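# Push the blue crate into the tunnel washer and release

## Task

Put the blue crate into the tunnel washer so that it goes in, then open the gripper and leave it there.

## Robot and tools

Robot: two arms, left_arm and right_arm, each ending in a parallel two-finger gripper. Everything is reported in one scene frame fixed to the table: the origin sits on the table surface midway between the arms, +x reaches out across the table, +z is up, and left_arm is mounted on the +y side. The names left and right refer to the arms, not to sides of any picture.

Gripper axes: the fingers extend along the gripper's own +z and close toward each other along its y. The reported hand position is the point between the finger pads, roughly 1 cm back from the tips. Reported positions get less accurate at long reach.

The row format (shared by execute_actions rows and the move target): 14 numbers, each from -1 to 1. Numbers 1-7 belong to left_arm, 8-14 to right_arm, each block ordered dx, dy, dz, rx, ry, rz, opening. Both blocks must be present even when one arm stays still. dx..rz are an offset in that gripper's own axes, not the scene frame, counted from the gripper pose in the latest result that showed it (before any such result, and for second or later calls within one reply, counted from where the robot is when the call starts). They are not steps relative to the previous row. Scale: 1.0 equals 0.6 m of travel or 180 degrees of turn; rx, ry, rz form a single rotation vector. Opening is absolute, not an offset: +1 fully open (0.094 m), -1 closed.

execute_actions takes "actions", a list holding zero or one item, and an optional "pictures" boolean. An empty list just reports the current state. An item with "rows" (1 to 15 rows) and optional "steps" (up to 15, default 15) runs one control step per row at 30 steps per second, repeating the final row if rows run out. An item with only "steps" (up to 300) is a wait, counted from the previous result so that thinking time is included. A rejected call sends nothing.

move takes "target" (one 14-number row, offsets as above) and optional "speed" in m/s, 0.002 to 0.5, default 0.25; rotation speed is capped at twice that value in rad/s. Each gripper follows a straight line toward its target, both arms finishing together, lasting 0.5 to 10 s; longer paths are cut off at 10 s. Rotations take the shorter direction. Paths ignore obstacles and the other arm, grippers lag and may overshoot the speed, notably with a nearly straight arm. Openings are sent when the move begins. The result adds a "move:" line with the outcome (done, off_target, moving, held, fault) and any limits: paced means the commanded pose was clipped, held means a safety check blocked some steps (after which the arm may jump quickly). Distances from each gripper to its target are also given. If only one arm is named, the other finished fine.

wait takes "seconds" (0 to 10) and sends nothing new. zoom_image takes "camera" (cam_head_left, cam_head_right, cam_left_wrist, cam_right_wrist) and "region" [x0, y0, x1, y1] in that camera's pixels, origin top-left, at most 504 by 504. finished_scene takes "scene" (the current scene number) and ends it irreversibly; the result reports success. Replying without any tool call ends everything.

Cameras: the head cameras are 504x504 pinhole; wrist cameras are 616x616 fisheye mounted on each hand. Calibration lines give intrinsics K, distortion D and a world-to-camera transform; real poses may be slightly off.

Result lines: the state line lists each gripper's end_effector_position (m) and end_effector_quat_wxyz. "Hand target" shows the pose each controller is driving toward. grip_measured is the finger opening on the command scale; Joint positions ends with opening in metres. Joint torques are raw drive outputs, not pure contact loads. "pose unreachable" means the clearance check altered or blocked that arm's command; HELD marks steps not sent. FAULT lines report stops; MOTOR HOT warns from 75 °C, with forced stops at 90 °C and a collapse of the arm at 100 °C, so avoid holding loads idle for long.

Control behaviour: each step the command is clipped to within 70 mm and 16 degrees of the measured pose, then solved by damped IK favouring position over orientation. After an action ends, the arm only continues to the last clipped pose, so large moves may need several calls; check the reported pose and send the remainder. Arms tend to end a centimetre or more low, and repeated zero offsets let them sag; to hold an arm still, send the offset back to its desired pose in the first call of a reply and zeros afterwards, aiming higher if it stays low. Zero offsets are not a pause. Joint limits (rad): waist -2.618..3.054, shoulder 0..3.142, elbow 0..3.142, wrist pitch and yaw -1.571..1.571, wrist roll -2.094..2.094.

Gripping: command an opening about 0.03 under grip_measured for a firm hold, less for a gentle one. Finger force is about 50-62 N per pad.

Avoid: arms colliding or pressing each other, fast impacts (faster moves and targets set deeper past contact push harder), dropping or slipping the crate, and pushing any rigid object off the work area. Brief external tugs or pushes on objects can occur. Time spent, smoothness and effort matter, so keep motions efficient.

Each tool is called after ">>>" in YAML: its name, and indented under it one key for each argument.

## Session

>>> execute_actions:
  actions: []

Scene clock: 0.00 s of 4200.00 s.
left_arm: end_effector_position=(+0.0586, +0.0593, +0.1158) grip_measured=+1.000 end_effector_quat_wxyz=(+0.233, +0.171, +0.957, -0.032) | right_arm: end_effector_position=(+0.4960, -0.4695, +0.3236) grip_measured=+1.000 end_effector_quat_wxyz=(+0.541, -0.320, +0.755, +0.187)
Joint positions: left_arm=[-1.664  1.047  0.794 -1.2   -0.461 -1.27   0.094] | right_arm=[-0.683  1.993  2.077 -0.982 -1.115 -0.913  0.094]
Joint velocities: left_arm=[ 0.012 -0.002 -0.002  0.022 -0.022 -0.007  0.   ] | right_arm=[-0.002  0.007  0.002  0.037 -0.051 -0.081  0.   ]
Joint torques (N m, as the arm reports them, + toward a larger angle): no reading
Motor temperatures (°C, as the motors report them): left_arm=[25 26 28 24 26 24] | right_arm=[25 23 24 25 23 24]
Hand target (left_arm): +0.061, +0.057, +0.121; +0.242, +0.168, +0.955, -0.039
Hand target (right_arm): +0.494, -0.467, +0.330; +0.546, -0.323, +0.750, +0.189

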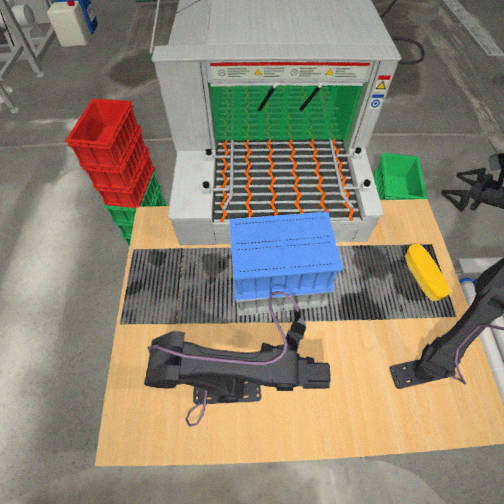

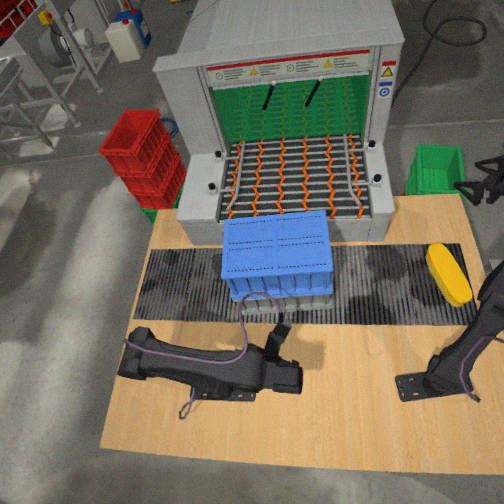

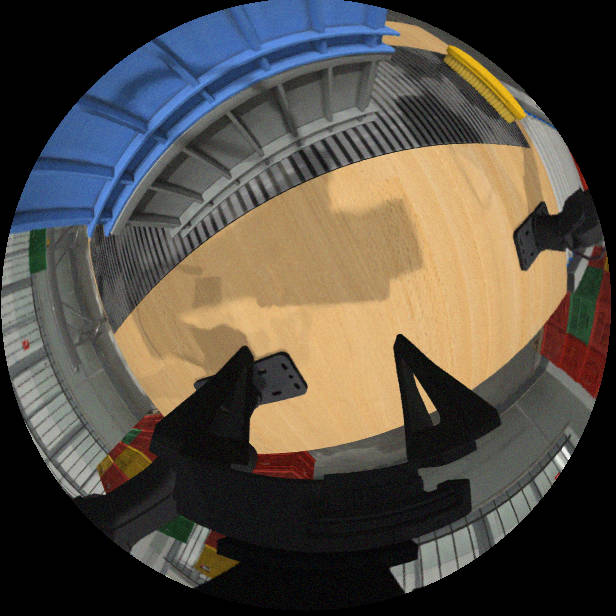

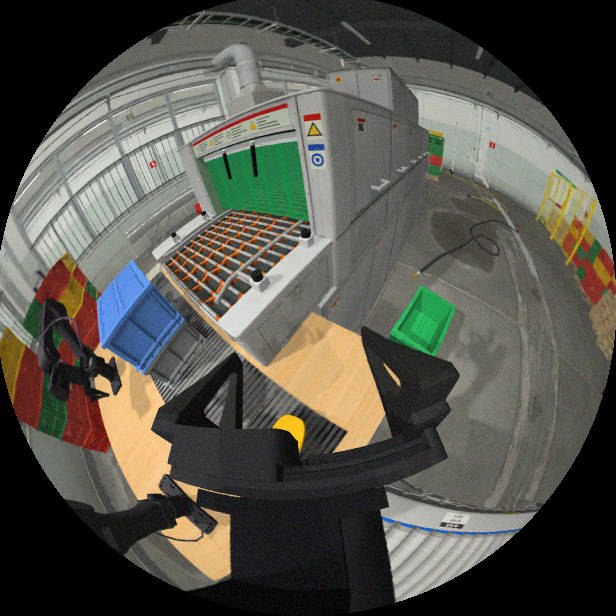

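>>> zoom_image:
  camera: "cam_head_left"
  region: [190, 50, 410, 130]

>>> zoom_image:
  camera: "cam_head_left"
  region: [160, 120, 400, 340]

>>> zoom_image:
  camera: "cam_head_right"
  region: [160, 120, 400, 340]

>>> zoom_image:
  camera: "cam_right_wrist"
  region: [60, 100, 360, 400]

>>> zoom_image:
  camera: "cam_left_wrist"
  region: [0, 0, 420, 260]

Region (190, 50, 410, 130) of cam_head_left's 504x504 image, scaled by 2.291, with more detail than that image has; it fills the top 183 rows of this view, and the rest is white.

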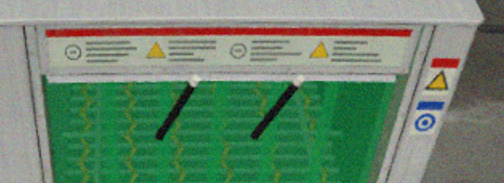

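Region (160, 120, 400, 340) of cam_head_left's 504x504 image, scaled by 2.100, with more detail than that image has; it fills the top 462 rows of this view, and the rest is white.

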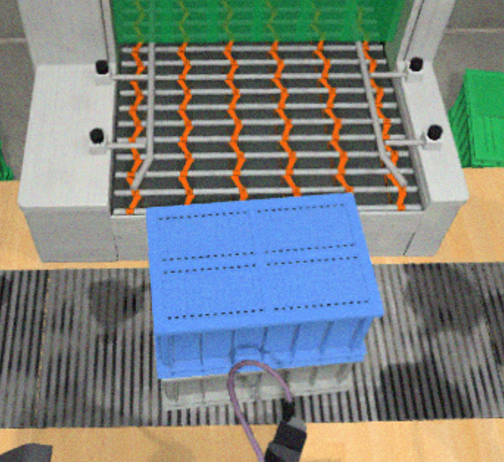

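Region (160, 120, 400, 340) of cam_head_right's 504x504 image, scaled by 2.100, with more detail than that image has; it fills the top 462 rows of this view, and the rest is white.

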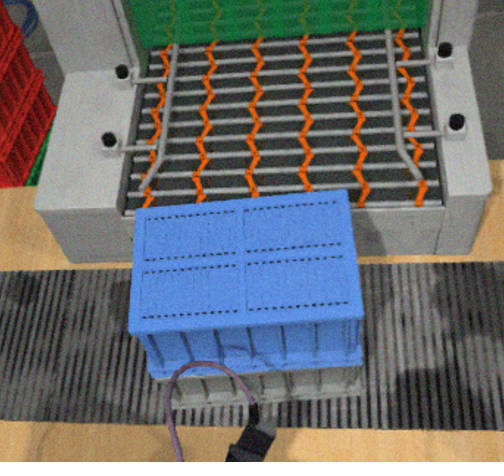

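Region (60, 100, 360, 400) of cam_right_wrist's 616x616 image, scaled by 1.680, with more detail than that image has.

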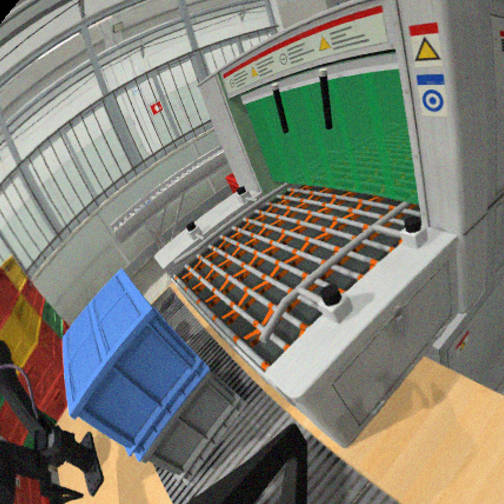

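Region (0, 0, 420, 260) of cam_left_wrist's 616x616 image, scaled by 1.200, with more detail than that image has; it fills the top 312 rows of this view, and the rest is white.

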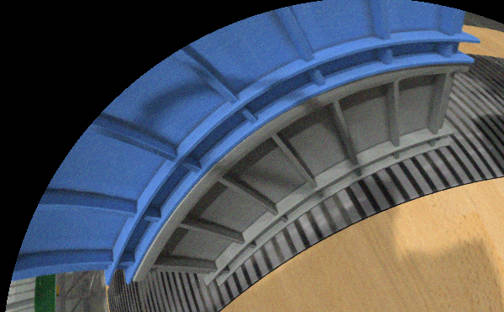

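>>> move:
  target: [-0.225,0.172,-0.415,0,0,0,1,0.089,0.510,0.168,-0.239,0.069,-0.103,1]

Scene clock: 62.77 s of 4200.00 s.
left_arm: end_effector_position=(+0.1003, +0.1504, +0.3968) grip_measured=+1.000 end_effector_quat_wxyz=(+0.411, +0.180, +0.871, -0.199) | right_arm: end_effector_position=(+0.3490, -0.1967, +0.2140) grip_measured=+1.000 end_effector_quat_wxyz=(+0.319, -0.622, +0.631, +0.337)
Joint positions: left_arm=[-0.678  0.805  1.741 -1.559 -0.008 -0.254  0.094] | right_arm=[-0.062  1.787  1.582 -1.281 -0.963 -1.431  0.094]
Joint velocities: left_arm=[ 0.002 -0.002  0.002 -0.095 -0.037  0.037  0.   ] | right_arm=[-0.002 -0.007  0.012 -0.066  0.037  0.007  0.   ]
Joint torques (N m, as the arm reports them, + toward a larger angle): left_arm=[1.33 3.76 5.02 1.43 0.12 0.11] | right_arm=[ -0.16 -12.73   7.16   0.33  -0.55   0.  ]
Motor temperatures (°C, as the motors report them): left_arm=[25 27 31 25 26 24] | right_arm=[25 33 27 27 24 24]
Hand target (left_arm): +0.102, +0.149, +0.402; +0.413, +0.184, +0.870, -0.198
Hand target (right_arm): +0.347, -0.197, +0.222; -0.330, +0.624, -0.626, -0.332
Off the commanded pose (left_arm): 0.005 m, 30 deg; orientation clipped at the last step of the last action.
Off the commanded pose (right_arm): 0.007 m, 2 deg.
joint sent to its limit (left arm) — the command would take joint 4 (wrist pitch) past its lower limit, so that joint was sent only as far as its limit.
move: off_target (left_arm); limits=paced
camera_calibration (this result's frames):
cam_left_wrist: T_world_to_cam=[[-0.543115, -0.836269, 0.0753702, 0.161875], [-0.824672, 0.514385, -0.235211, 0.137306], [0.15793, -0.189902, -0.969018, 0.501747], [0, 0, 0, 1]] pos_world=[0.121908, 0.160026, 0.506297]
cam_right_wrist: T_world_to_cam=[[0.971245, -0.182348, -0.153076, -0.345469], [-0.228673, -0.893445, -0.386606, 0.026552], [-0.0662684, 0.410493, -0.909452, 0.425772], [0, 0, 0, 1]] pos_world=[0.369822, -0.214049, 0.344601]

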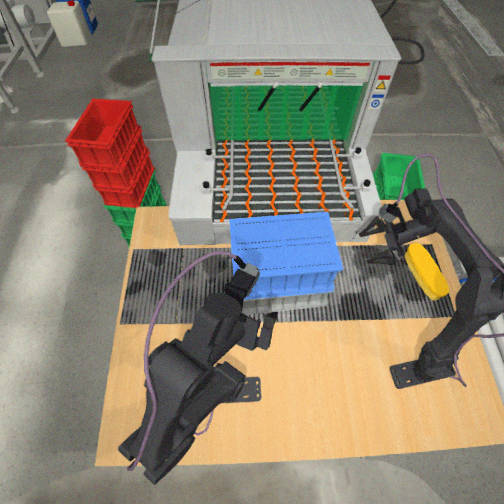

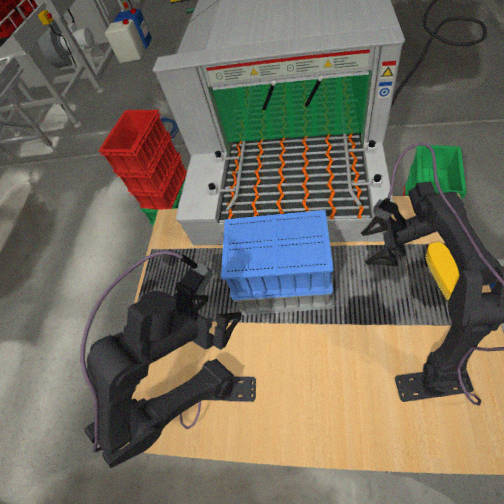

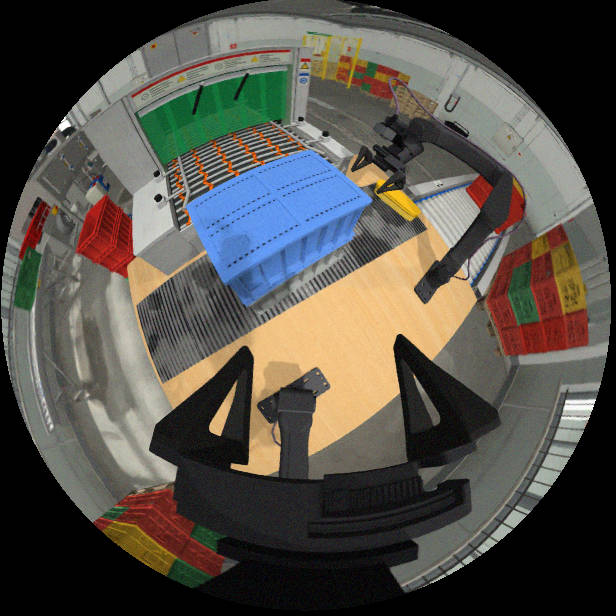

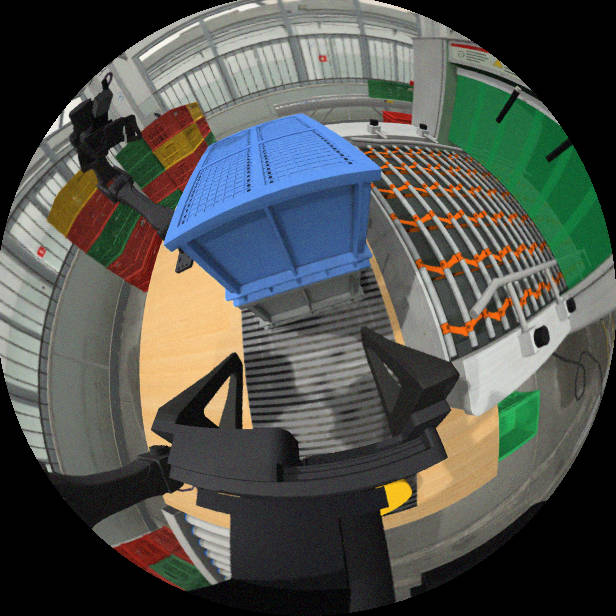

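>>> move:
  target: [-0.10,0.433,0.18,0.24,0.027,0.244,-0.2,-0.056,0,0.0625,0,0,0,-0.2]

>>> move:
  target: [0.105,0,0.155,0,0,0,-0.2,-0.008,0,-0.006,0,0,0,-0.2]
  speed: 0.15

Scene clock: 82.70 s of 4200.00 s.
left_arm: end_effector_position=(+0.3283, +0.3073, +0.3071) grip_measured=-0.198 end_effector_quat_wxyz=(+0.440, +0.495, +0.744, -0.088) | right_arm: end_effector_position=(+0.3528, -0.1491, +0.2147) grip_measured=-0.198 end_effector_quat_wxyz=(+0.311, -0.619, +0.636, +0.339)
Joint positions: left_arm=[ 0.626  1.683  1.857 -1.551  0.916  1.718  0.038] | right_arm=[ 0.077  1.787  1.582 -1.104 -0.93  -1.192  0.038]
Joint velocities: left_arm=[-0.002 -0.002  0.017  0.037 -0.022  0.022  0.001] | right_arm=[ 0.002 -0.002 -0.002 -0.037  0.007  0.066 -0.001]
Joint torques (N m, as the arm reports them, + toward a larger angle): left_arm=[ 0.74 -6.23  8.38  0.27  0.83  0.06] | right_arm=[  0.59 -12.07   7.28   0.63  -0.55   0.03]
Motor temperatures (°C, as the motors report them): left_arm=[25 27 31 27 26 24] | right_arm=[25 33 26 27 24 24]
Hand target (left_arm): +0.329, +0.307, +0.323; +0.457, +0.501, +0.732, -0.074
Hand target (right_arm): +0.349, -0.147, +0.220; -0.317, +0.622, -0.631, -0.338
Off the commanded pose (left_arm): 0.022 m, 37 deg; orientation clipped at the last step of the last action.
Off the commanded pose (right_arm): 0.007 m, 1 deg.
joint sent to its limit (left arm) — the command would take joint 4 (wrist pitch) past its lower limit, so that joint was sent only as far as its limit.
move: off_target (left_arm); limits=paced
camera_calibration (this result's frames):
cam_left_wrist: T_world_to_cam=[[-0.811918, -0.407451, -0.418058, 0.531702], [-0.383432, 0.912211, -0.144396, -0.0714601], [0.440192, 0.0430591, -0.896871, 0.222187], [0, 0, 0, 1]] pos_world=[0.306494, 0.272262, 0.411237]
cam_right_wrist: T_world_to_cam=[[0.967998, -0.18763, -0.166655, -0.337059], [-0.238081, -0.89658, -0.373446, 0.0701929], [-0.0793502, 0.401173, -0.912559, 0.410954], [0, 0, 0, 1]] pos_world=[0.375594, -0.165172, 0.345061]

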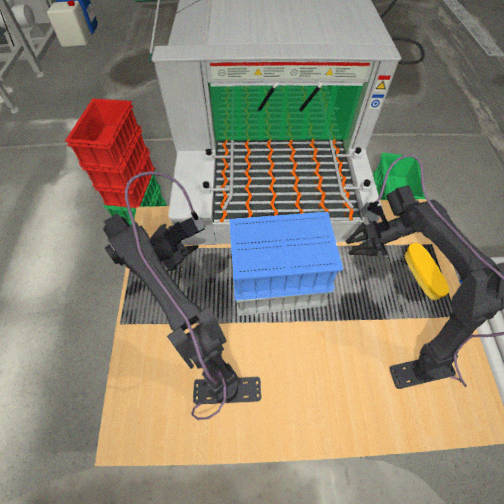

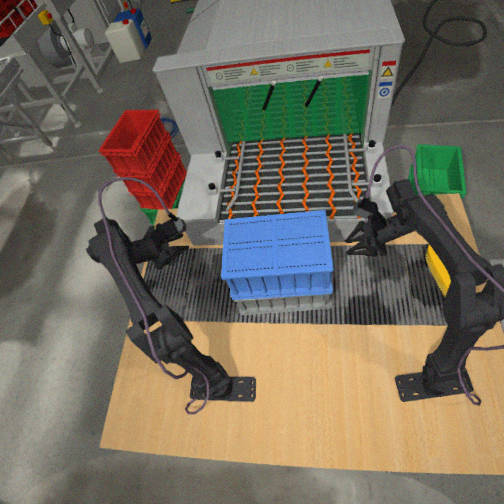

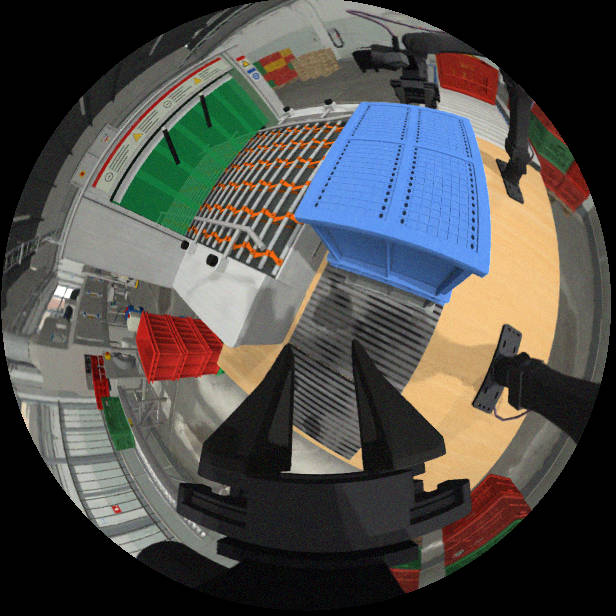

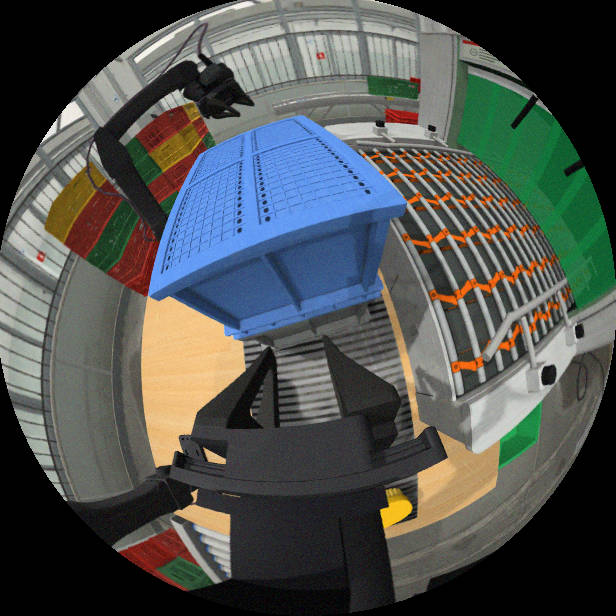

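Scene clock: 84.10 s of 4200.00 s.
left_arm: end_effector_position=(+0.3731, +0.3001, +0.2072) grip_measured=-0.198 end_effector_quat_wxyz=(+0.438, +0.496, +0.746, -0.080) | right_arm: end_effector_position=(+0.3520, -0.1499, +0.2136) grip_measured=-0.198 end_effector_quat_wxyz=(+0.307, -0.619, +0.639, +0.338)
Joint positions: left_arm=[ 0.522  1.683  1.444 -0.995  0.876  1.551  0.038] | right_arm=[ 0.077  1.787  1.582 -1.111 -0.924 -1.192  0.038]
Joint velocities: left_arm=[ 0.007 -0.017 -0.002  0.066  0.037 -0.095  0.   ] | right_arm=[ 0.002 -0.022 -0.002 -0.007  0.007 -0.037  0.   ]
Joint torques (N m, as the arm reports them, + toward a larger angle): left_arm=[-1.03 -6.71  4.74  0.67  0.63 -0.13] | right_arm=[  0.17 -10.3   10.16   0.27  -0.54  -0.05]
Motor temperatures (°C, as the motors report them): left_arm=[25 27 31 27 26 24] | right_arm=[25 33 26 27 24 24]
Hand target (left_arm): +0.374, +0.295, +0.206; +0.441, +0.495, +0.744, -0.088
Hand target (right_arm): +0.353, -0.149, +0.221; -0.311, +0.619, -0.636, -0.338
Off the commanded pose (left_arm): 0.005 m, 1 deg.
Off the commanded pose (right_arm): 0.007 m, 0 deg.
move: done
camera_calibration (this result's frames):
cam_left_wrist: T_world_to_cam=[[-0.807502, -0.406584, -0.427352, 0.523413], [-0.389631, 0.911597, -0.131071, -0.062455], [0.442864, 0.0606691, -0.894534, 0.106409], [0, 0, 0, 1]] pos_world=[0.351198, 0.26329, 0.310682]
cam_right_wrist: T_world_to_cam=[[0.966859, -0.190194, -0.170324, -0.335864], [-0.241289, -0.898748, -0.366102, 0.0681345], [-0.0834477, 0.395067, -0.914855, 0.411244], [0, 0, 0, 1]] pos_world=[0.375491, -0.165113, 0.343967]

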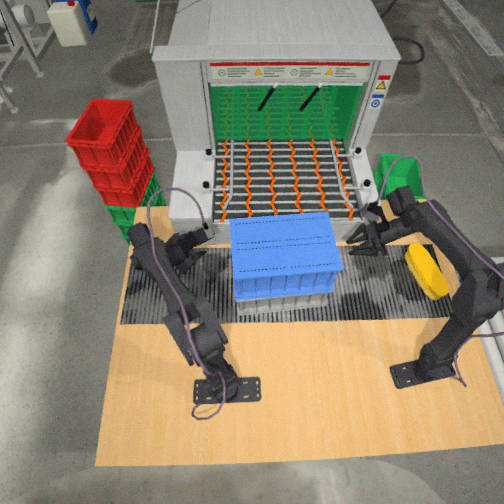

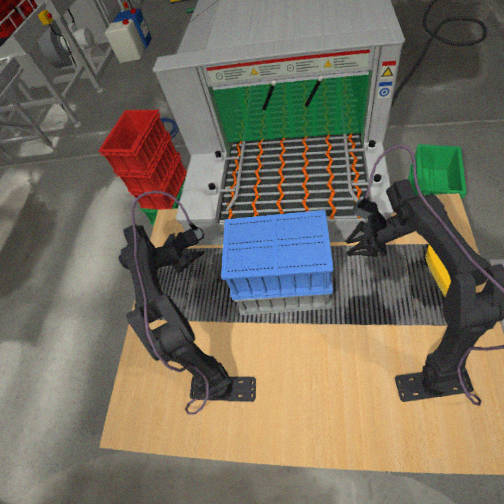

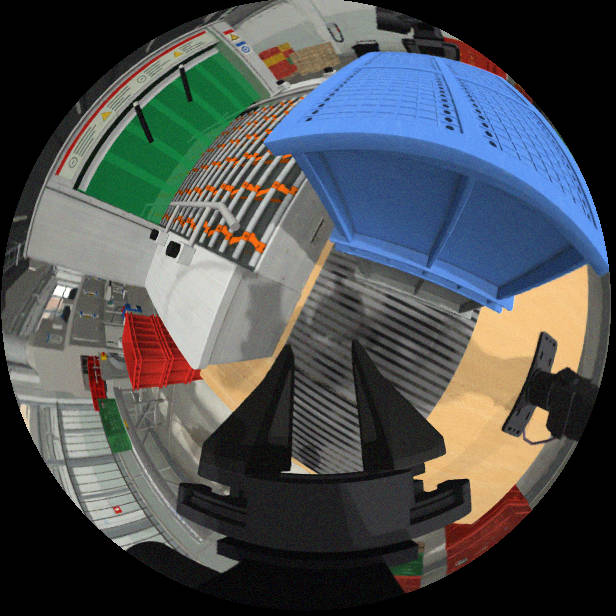

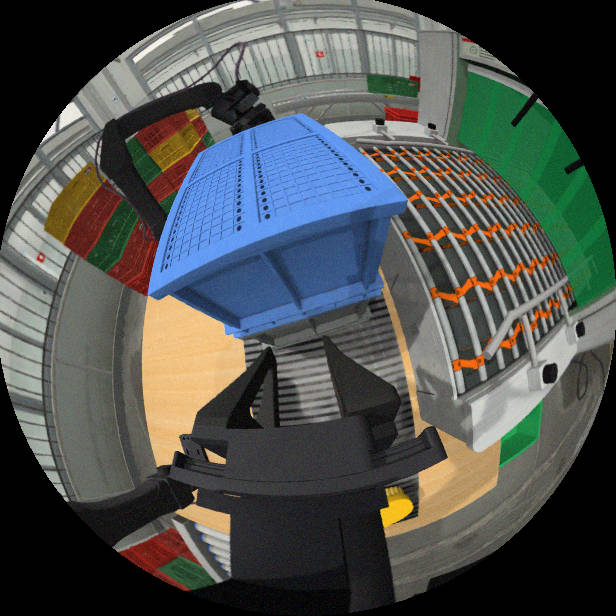

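>>> move:
  target: [0.006,-0.268,-0.202,-0.176,0.08,-0.286,-0.4,-0.01,0,-0.008,0,-0.09,0,-0.2]
  speed: 0.2

Scene clock: 112.33 s of 4200.00 s.
left_arm: end_effector_position=(+0.1747, +0.2926, +0.2223) grip_measured=-0.398 end_effector_quat_wxyz=(+0.372, +0.006, +0.928, -0.006) | right_arm: end_effector_position=(+0.3547, -0.1494, +0.2109) grip_measured=-0.198 end_effector_quat_wxyz=(+0.381, -0.567, +0.599, +0.417)
Joint positions: left_arm=[ 0.789  0.733  0.965 -1.226  0.532  0.653  0.028] | right_arm=[ 0.017  1.761  1.375 -0.835 -1.176 -1.123  0.038]
Joint velocities: left_arm=[-0.002  0.002 -0.012  0.037  0.037 -0.037  0.001] | right_arm=[-0.002 -0.012 -0.012 -0.081  0.037  0.022  0.   ]
Joint torques (N m, as the arm reports them, + toward a larger angle): left_arm=[ 1.25 -0.84  6.37  0.89  0.35 -0.1 ] | right_arm=[ -0.68 -12.64   7.25   0.69  -0.84  -0.01]
Motor temperatures (°C, as the motors report them): left_arm=[25 29 30 27 27 24] | right_arm=[25 32 28 27 24 24]
Hand target (left_arm): +0.172, +0.292, +0.229; +0.381, -0.001, +0.925, +0.001
Hand target (right_arm): +0.352, -0.151, +0.221; -0.395, +0.566, -0.589, -0.420
Off the commanded pose (left_arm): 0.006 m, 2 deg.
Off the commanded pose (right_arm): 0.011 m, 2 deg.
move: off_target (right_arm)
camera_calibration (this result's frames):
cam_left_wrist: T_world_to_cam=[[-0.102434, -0.989154, -0.105268, 0.342321], [-0.992598, 0.10858, -0.0543943, 0.192361], [0.0652343, 0.0989168, -0.992955, 0.28498], [0, 0, 0, 1]] pos_world=[0.207412, 0.289532, 0.329471]
cam_right_wrist: T_world_to_cam=[[0.960812, -0.156866, -0.228545, -0.319439], [-0.263239, -0.774688, -0.574946, 0.138619], [-0.0868618, 0.612578, -0.785623, 0.415263], [0, 0, 0, 1]] pos_world=[0.379482, -0.197104, 0.332933]

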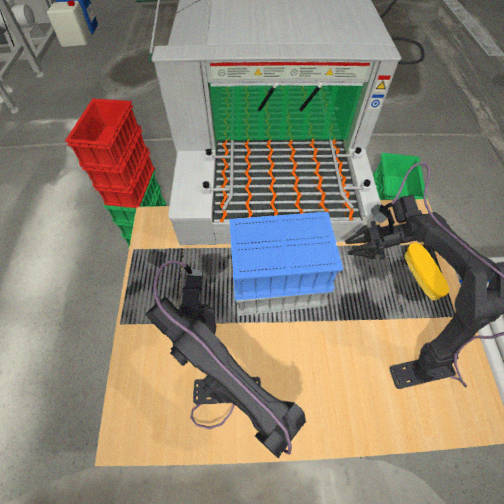

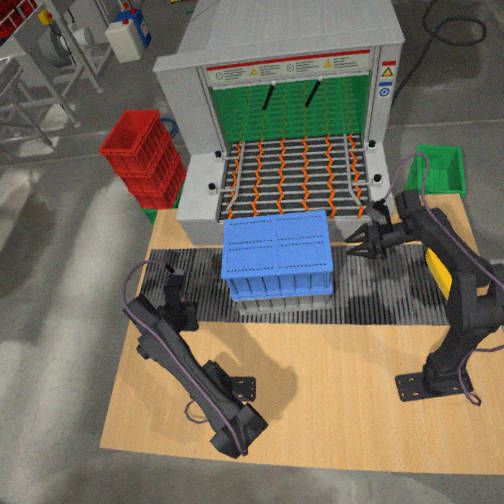

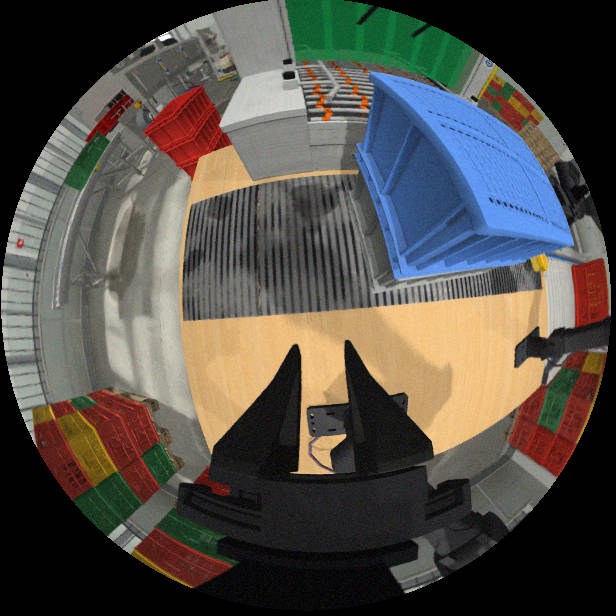

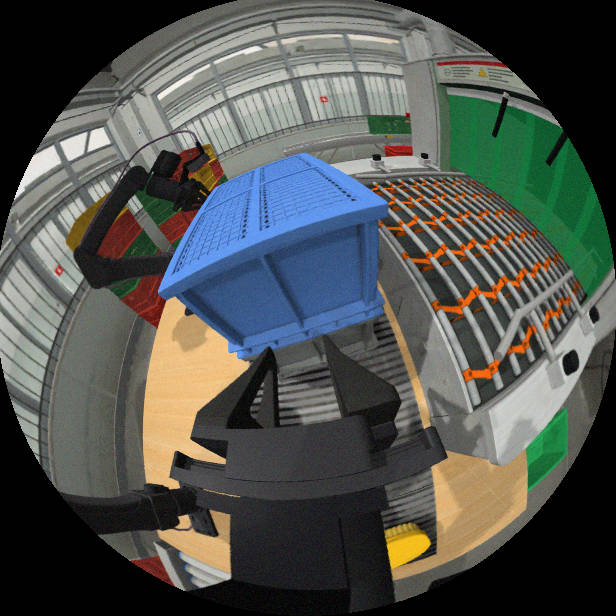

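>>> move:
  target: [0,-0.255,0,0,-0.09,0,-0.4,-0.037,0.005,0.048,0,0,0,-0.2]
  speed: 0.12

Scene clock: 118.17 s of 4200.00 s.
left_arm: end_effector_position=(+0.1704, +0.1383, +0.2136) grip_measured=-0.398 end_effector_quat_wxyz=(+0.492, +0.006, +0.870, -0.018) | right_arm: end_effector_position=(+0.3583, -0.1157, +0.2144) grip_measured=-0.198 end_effector_quat_wxyz=(+0.374, -0.564, +0.606, +0.419)
Joint positions: left_arm=[-1.307  0.705  0.78  -1.164 -0.95  -1.029  0.028] | right_arm=[ 0.11   1.761  1.374 -0.66  -1.129 -0.91   0.038]
Joint velocities: left_arm=[-0.017  0.002  0.012 -0.051  0.007 -0.081  0.   ] | right_arm=[ 0.002 -0.012 -0.007 -0.007 -0.081  0.007 -0.001]
Joint torques (N m, as the arm reports them, + toward a larger angle): left_arm=[-1.24  1.74  8.67  0.65 -0.76 -0.06] | right_arm=[  0.7  -13.01   7.16   0.96  -0.49   0.02]
Motor temperatures (°C, as the motors report them): left_arm=[25 28 31 27 26 24] | right_arm=[25 32 27 27 24 24]
Hand target (left_arm): +0.172, +0.137, +0.228; +0.505, -0.001, +0.863, -0.021
Hand target (right_arm): +0.353, -0.114, +0.221; -0.380, +0.568, -0.599, -0.418
Off the commanded pose (left_arm): 0.010 m, 2 deg.
Off the commanded pose (right_arm): 0.009 m, 1 deg.
move: done; limits=paced
camera_calibration (this result's frames):
cam_left_wrist: T_world_to_cam=[[-0.0829222, -0.990874, -0.106266, 0.185451], [-0.942315, 0.112662, -0.315197, 0.250928], [0.324293, 0.0739989, -0.943058, 0.240507], [0, 0, 0, 1]] pos_world=[0.173836, 0.137691, 0.325611]
cam_right_wrist: T_world_to_cam=[[0.955815, -0.163069, -0.244594, -0.312256], [-0.276848, -0.779129, -0.562417, 0.169335], [-0.0988573, 0.605282, -0.789849, 0.402069], [0, 0, 0, 1]] pos_world=[0.385087, -0.16235, 0.336434]

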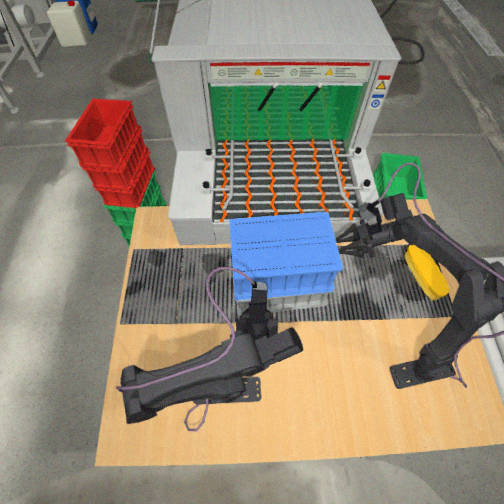

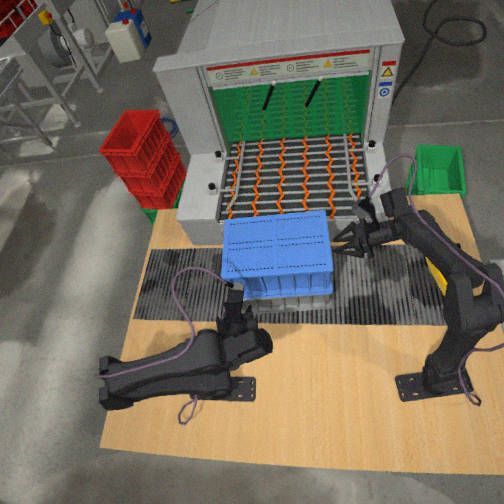

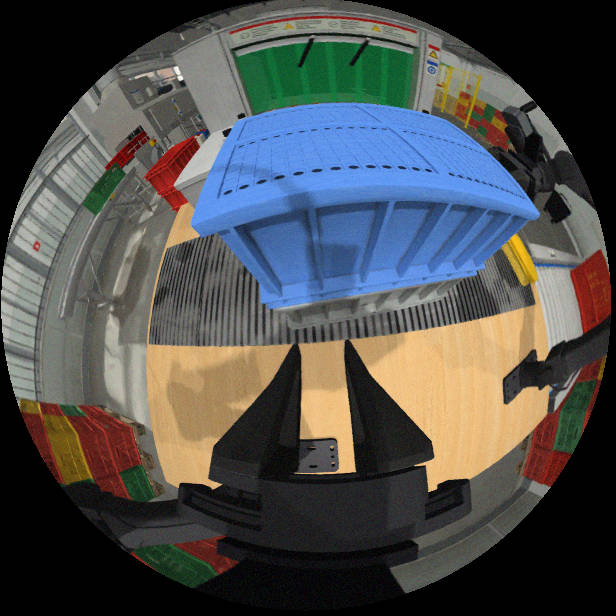

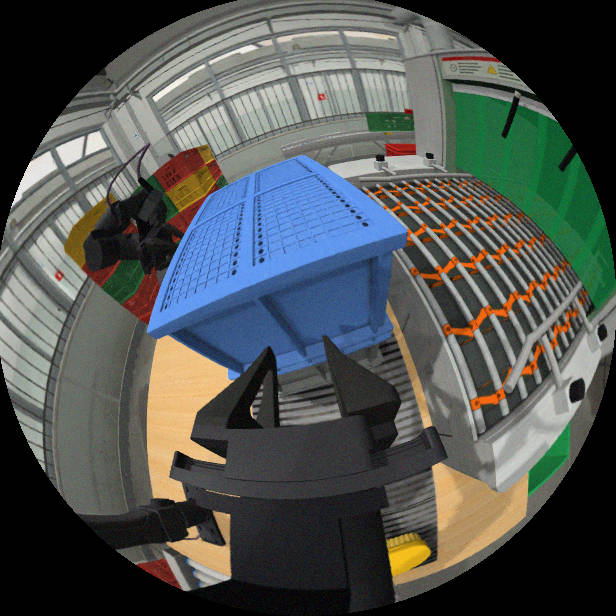

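>>> move:
  target: [-0.054,0,0.065,0,0,0,-0.4,-0.024,0.02,0.027,0,0,-0.03,-0.2]
  speed: 0.05

Scene clock: 125.17 s of 4200.00 s.
left_arm: end_effector_position=(+0.2167, +0.1381, +0.2257) grip_measured=-0.398 end_effector_quat_wxyz=(+0.494, +0.005, +0.869, -0.022) | right_arm: end_effector_position=(+0.3522, -0.0964, +0.2157) grip_measured=-0.198 end_effector_quat_wxyz=(+0.386, -0.589, +0.585, +0.402)
Joint positions: left_arm=[-0.9    0.705  0.762 -0.785 -0.692 -0.555  0.028] | right_arm=[ 0.169  1.743  1.353 -0.573 -1.091 -0.889  0.038]
Joint velocities: left_arm=[-0.012 -0.002 -0.022  0.051  0.007  0.007  0.   ] | right_arm=[-0.002 -0.002  0.007  0.066 -0.007 -0.007 -0.001]
Joint torques (N m, as the arm reports them, + toward a larger angle): left_arm=[ 1.29  1.37  4.99  1.44 -0.31  0.11] | right_arm=[  0.5  -12.5    7.56   0.98  -0.45   0.02]
Motor temperatures (°C, as the motors report them): left_arm=[25 28 32 27 27 24] | right_arm=[25 33 27 27 24 24]
Hand target (left_arm): +0.220, +0.138, +0.221; +0.492, +0.006, +0.870, -0.014
Hand target (right_arm): +0.347, -0.095, +0.222; -0.392, +0.593, -0.578, -0.401
Off the commanded pose (left_arm): 0.006 m, 1 deg.
Off the commanded pose (right_arm): 0.009 m, 1 deg.
move: done
camera_calibration (this result's frames):
cam_left_wrist: T_world_to_cam=[[-0.0840103, -0.99166, -0.0977424, 0.188789], [-0.940877, 0.111245, -0.31996, 0.299385], [0.328165, 0.0650837, -0.942376, 0.237137], [0, 0, 0, 1]] pos_world=[0.219725, 0.138475, 0.337716]
cam_right_wrist: T_world_to_cam=[[0.974901, -0.135454, -0.176694, -0.321679], [-0.213769, -0.791288, -0.572857, 0.162326], [-0.0622202, 0.596251, -0.800383, 0.379243], [0, 0, 0, 1]] pos_world=[0.371902, -0.14125, 0.339691]

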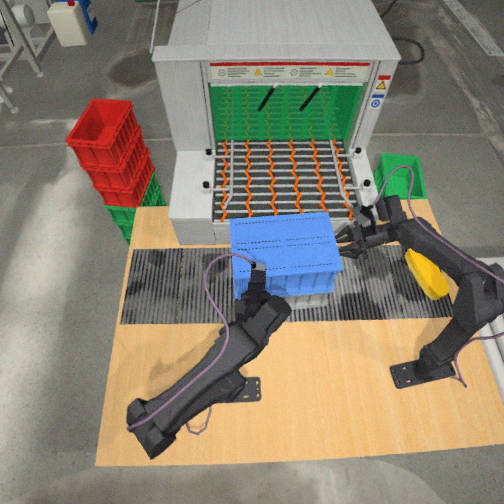

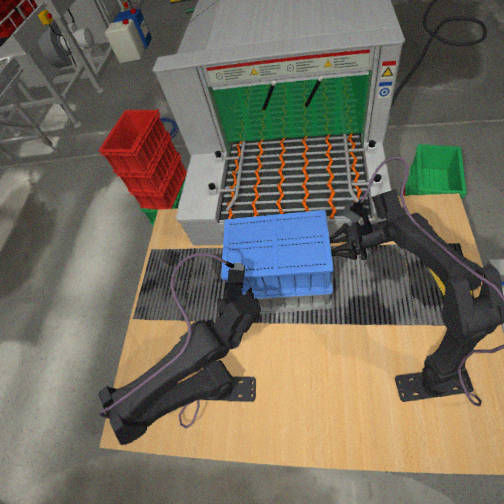

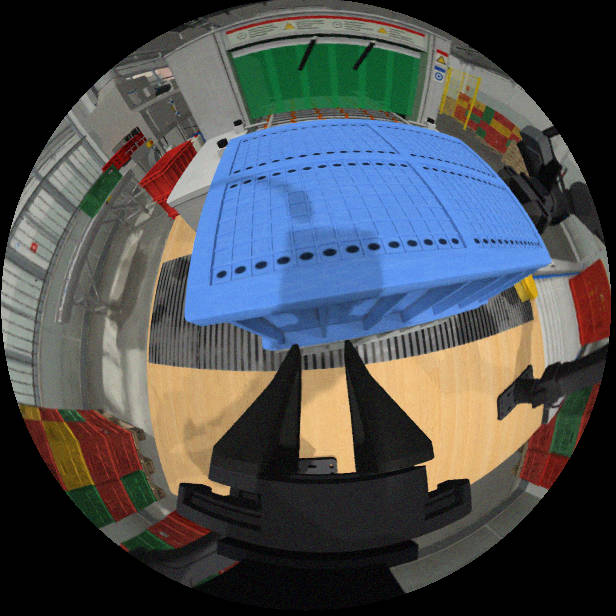

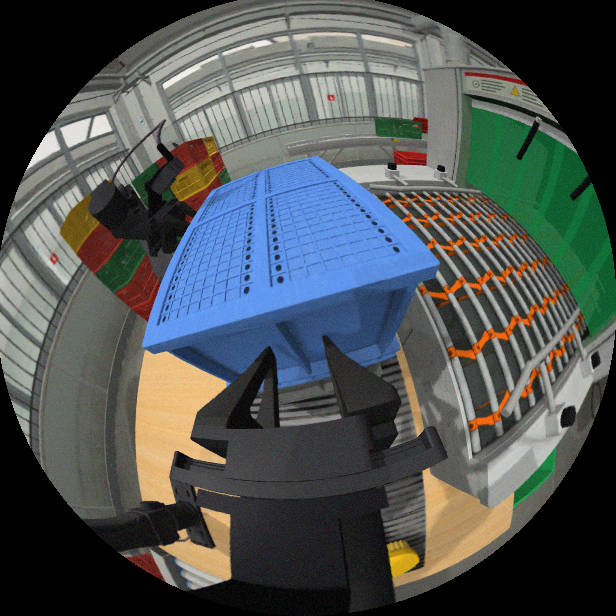

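>>> move:
  target: [-0.022,0,0.058,0,0,0,-0.4,-0.025,0.008,0.036,0,0,0,-0.2]
  speed: 0.02

Scene clock: 131.03 s of 4200.00 s.
left_arm: end_effector_position=(+0.2474, +0.1413, +0.2203) grip_measured=-0.398 end_effector_quat_wxyz=(+0.490, +0.002, +0.871, -0.014) | right_arm: end_effector_position=(+0.3518, -0.0773, +0.2157) grip_measured=-0.198 end_effector_quat_wxyz=(+0.380, -0.584, +0.597, +0.396)
Joint positions: left_arm=[-0.716  0.778  0.745 -0.626 -0.56  -0.417  0.028] | right_arm=[ 0.226  1.743  1.353 -0.498 -1.034 -0.782  0.038]
Joint velocities: left_arm=[ 0.002  0.002 -0.002  0.007 -0.037  0.066  0.   ] | right_arm=[ 0.002 -0.027  0.007 -0.051  0.022  0.081 -0.001]
Joint torques (N m, as the arm reports them, + toward a larger angle): left_arm=[ 1.1   0.85  5.44  1.82 -0.03  0.09] | right_arm=[  1.57 -10.87   8.49   1.26  -0.53   0.  ]
Motor temperatures (°C, as the motors report them): left_arm=[25 27 32 28 27 24] | right_arm=[25 33 27 28 24 24]
Hand target (left_arm): +0.253, +0.137, +0.219; +0.494, +0.005, +0.869, -0.020
Hand target (right_arm): +0.347, -0.071, +0.221; -0.385, +0.589, -0.585, -0.402
Off the commanded pose (left_arm): 0.008 m, 1 deg.
Off the commanded pose (right_arm): 0.010 m, 2 deg.
move: done
camera_calibration (this result's frames):
cam_left_wrist: T_world_to_cam=[[-0.0737299, -0.991396, -0.108153, 0.193725], [-0.944578, 0.104209, -0.311307, 0.326179], [0.3199, 0.0792066, -0.944135, 0.222154], [0, 0, 0, 1]] pos_world=[0.251318, 0.140472, 0.332237]
cam_right_wrist: T_world_to_cam=[[0.969791, -0.158027, -0.185827, -0.316674], [-0.236277, -0.797911, -0.554537, 0.180801], [-0.0606417, 0.581692, -0.811146, 0.368481], [0, 0, 0, 1]] pos_world=[0.372172, -0.120123, 0.340306]

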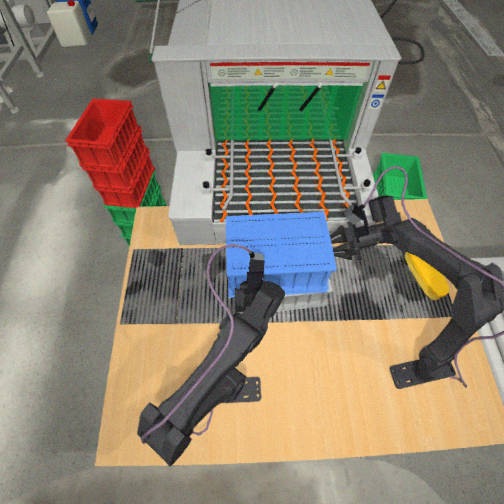

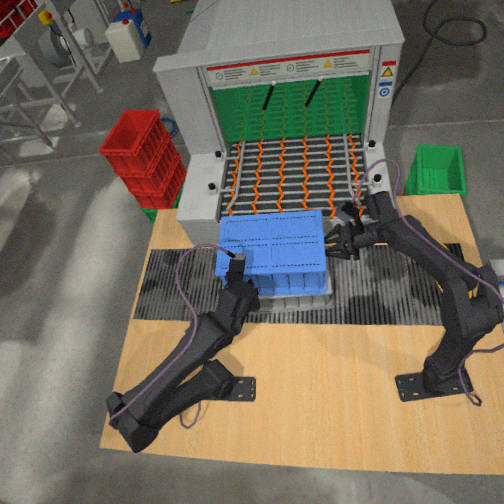

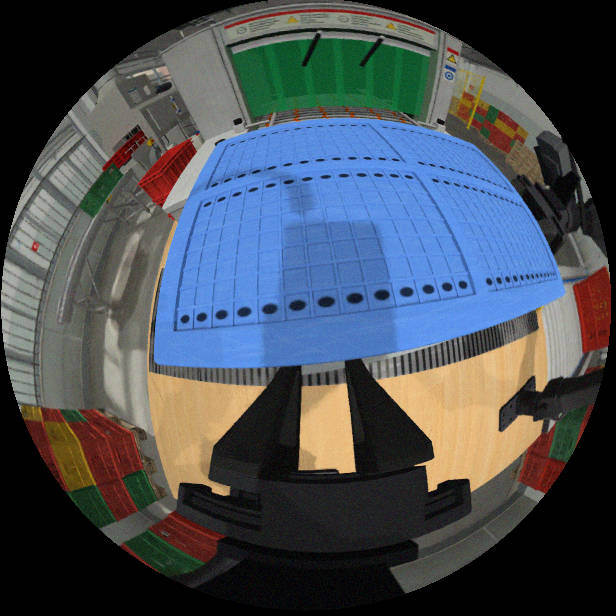

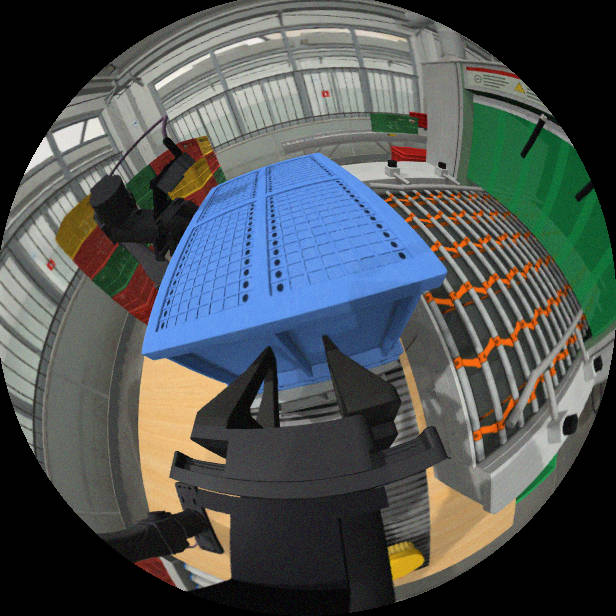

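>>> move:
  target: [0,0.008,0.003,0,0,0,-1,0,0,0,0,0,0,-1]
  speed: 0.02

Scene clock: 134.23 s of 4200.00 s.
left_arm: end_effector_position=(+0.2490, +0.1483, +0.2195) grip_measured=-0.943 end_effector_quat_wxyz=(+0.489, -0.003, +0.872, -0.003) | right_arm: end_effector_position=(+0.3551, -0.0791, +0.2152) grip_measured=-0.958 end_effector_quat_wxyz=(+0.385, -0.586, +0.597, +0.389)
Joint positions: left_arm=[-0.693  0.778  0.745 -0.632 -0.565 -0.406  0.003] | right_arm=[ 0.221  1.743  1.353 -0.491 -1.025 -0.791  0.002]
Joint velocities: left_arm=[-0.002  0.002  0.002  0.007 -0.007 -0.022 -0.001] | right_arm=[ 0.022  0.007  0.007  0.007 -0.037  0.037  0.001]
Joint torques (N m, as the arm reports them, + toward a larger angle): left_arm=[ 1.18 -1.14  5.55  1.54  0.12  0.09] | right_arm=[  0.46 -10.44   8.42   1.01  -0.47   0.07]
Motor temperatures (°C, as the motors report them): left_arm=[25 27 31 29 26 24] | right_arm=[25 33 27 28 24 24]
Hand target (left_arm): +0.249, +0.146, +0.219; +0.491, +0.002, +0.871, -0.014
Hand target (right_arm): +0.352, -0.077, +0.216; -0.380, +0.585, -0.597, -0.396
Off the commanded pose (left_arm): 0.002 m, 1 deg.
Off the commanded pose (right_arm): 0.004 m, 1 deg.
move: done
camera_calibration (this result's frames):
cam_left_wrist: T_world_to_cam=[[-0.0538283, -0.99093, -0.123128, 0.198978], [-0.947312, 0.0896679, -0.307506, 0.328682], [0.315758, 0.100088, -0.943546, 0.21822], [0, 0, 0, 1]] pos_world=[0.25317, 0.14586, 0.331472]
cam_right_wrist: T_world_to_cam=[[0.971569, -0.16599, -0.168821, -0.325227], [-0.23286, -0.798787, -0.554721, 0.178576], [-0.0427741, 0.578261, -0.81473, 0.363521], [0, 0, 0, 1]] pos_world=[0.373113, -0.12155, 0.340326]

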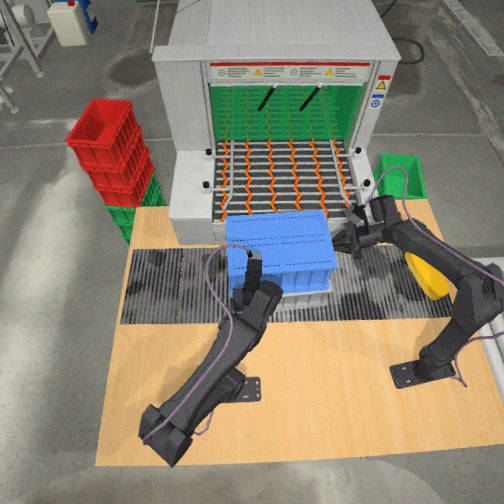

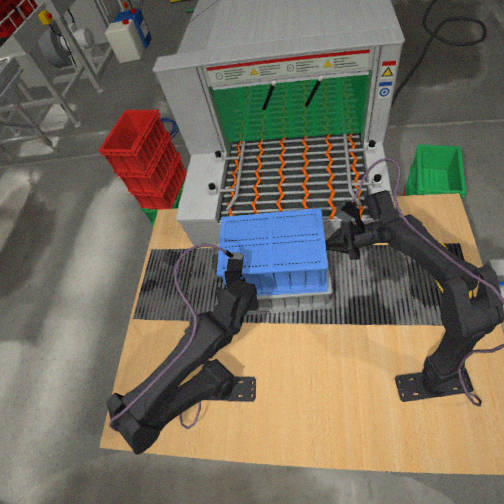

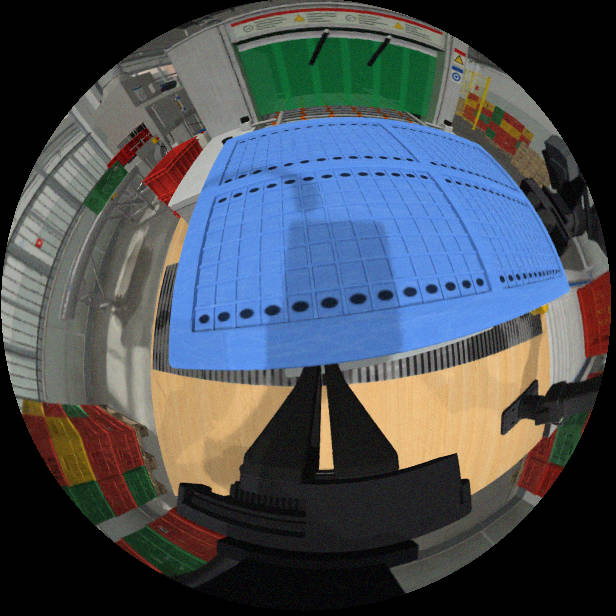

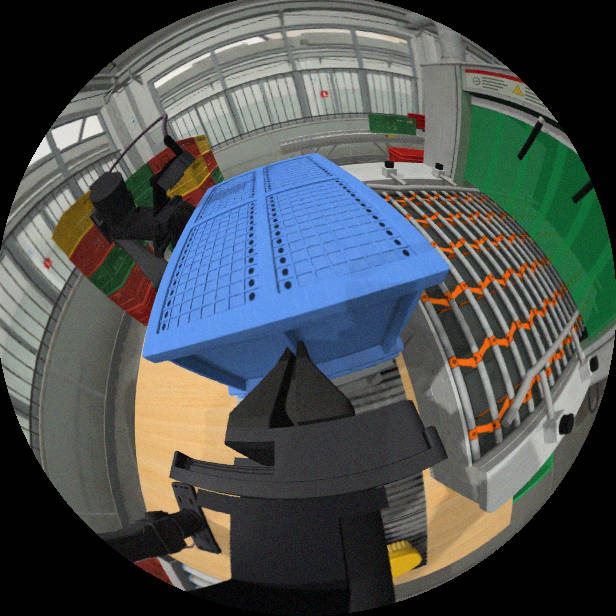

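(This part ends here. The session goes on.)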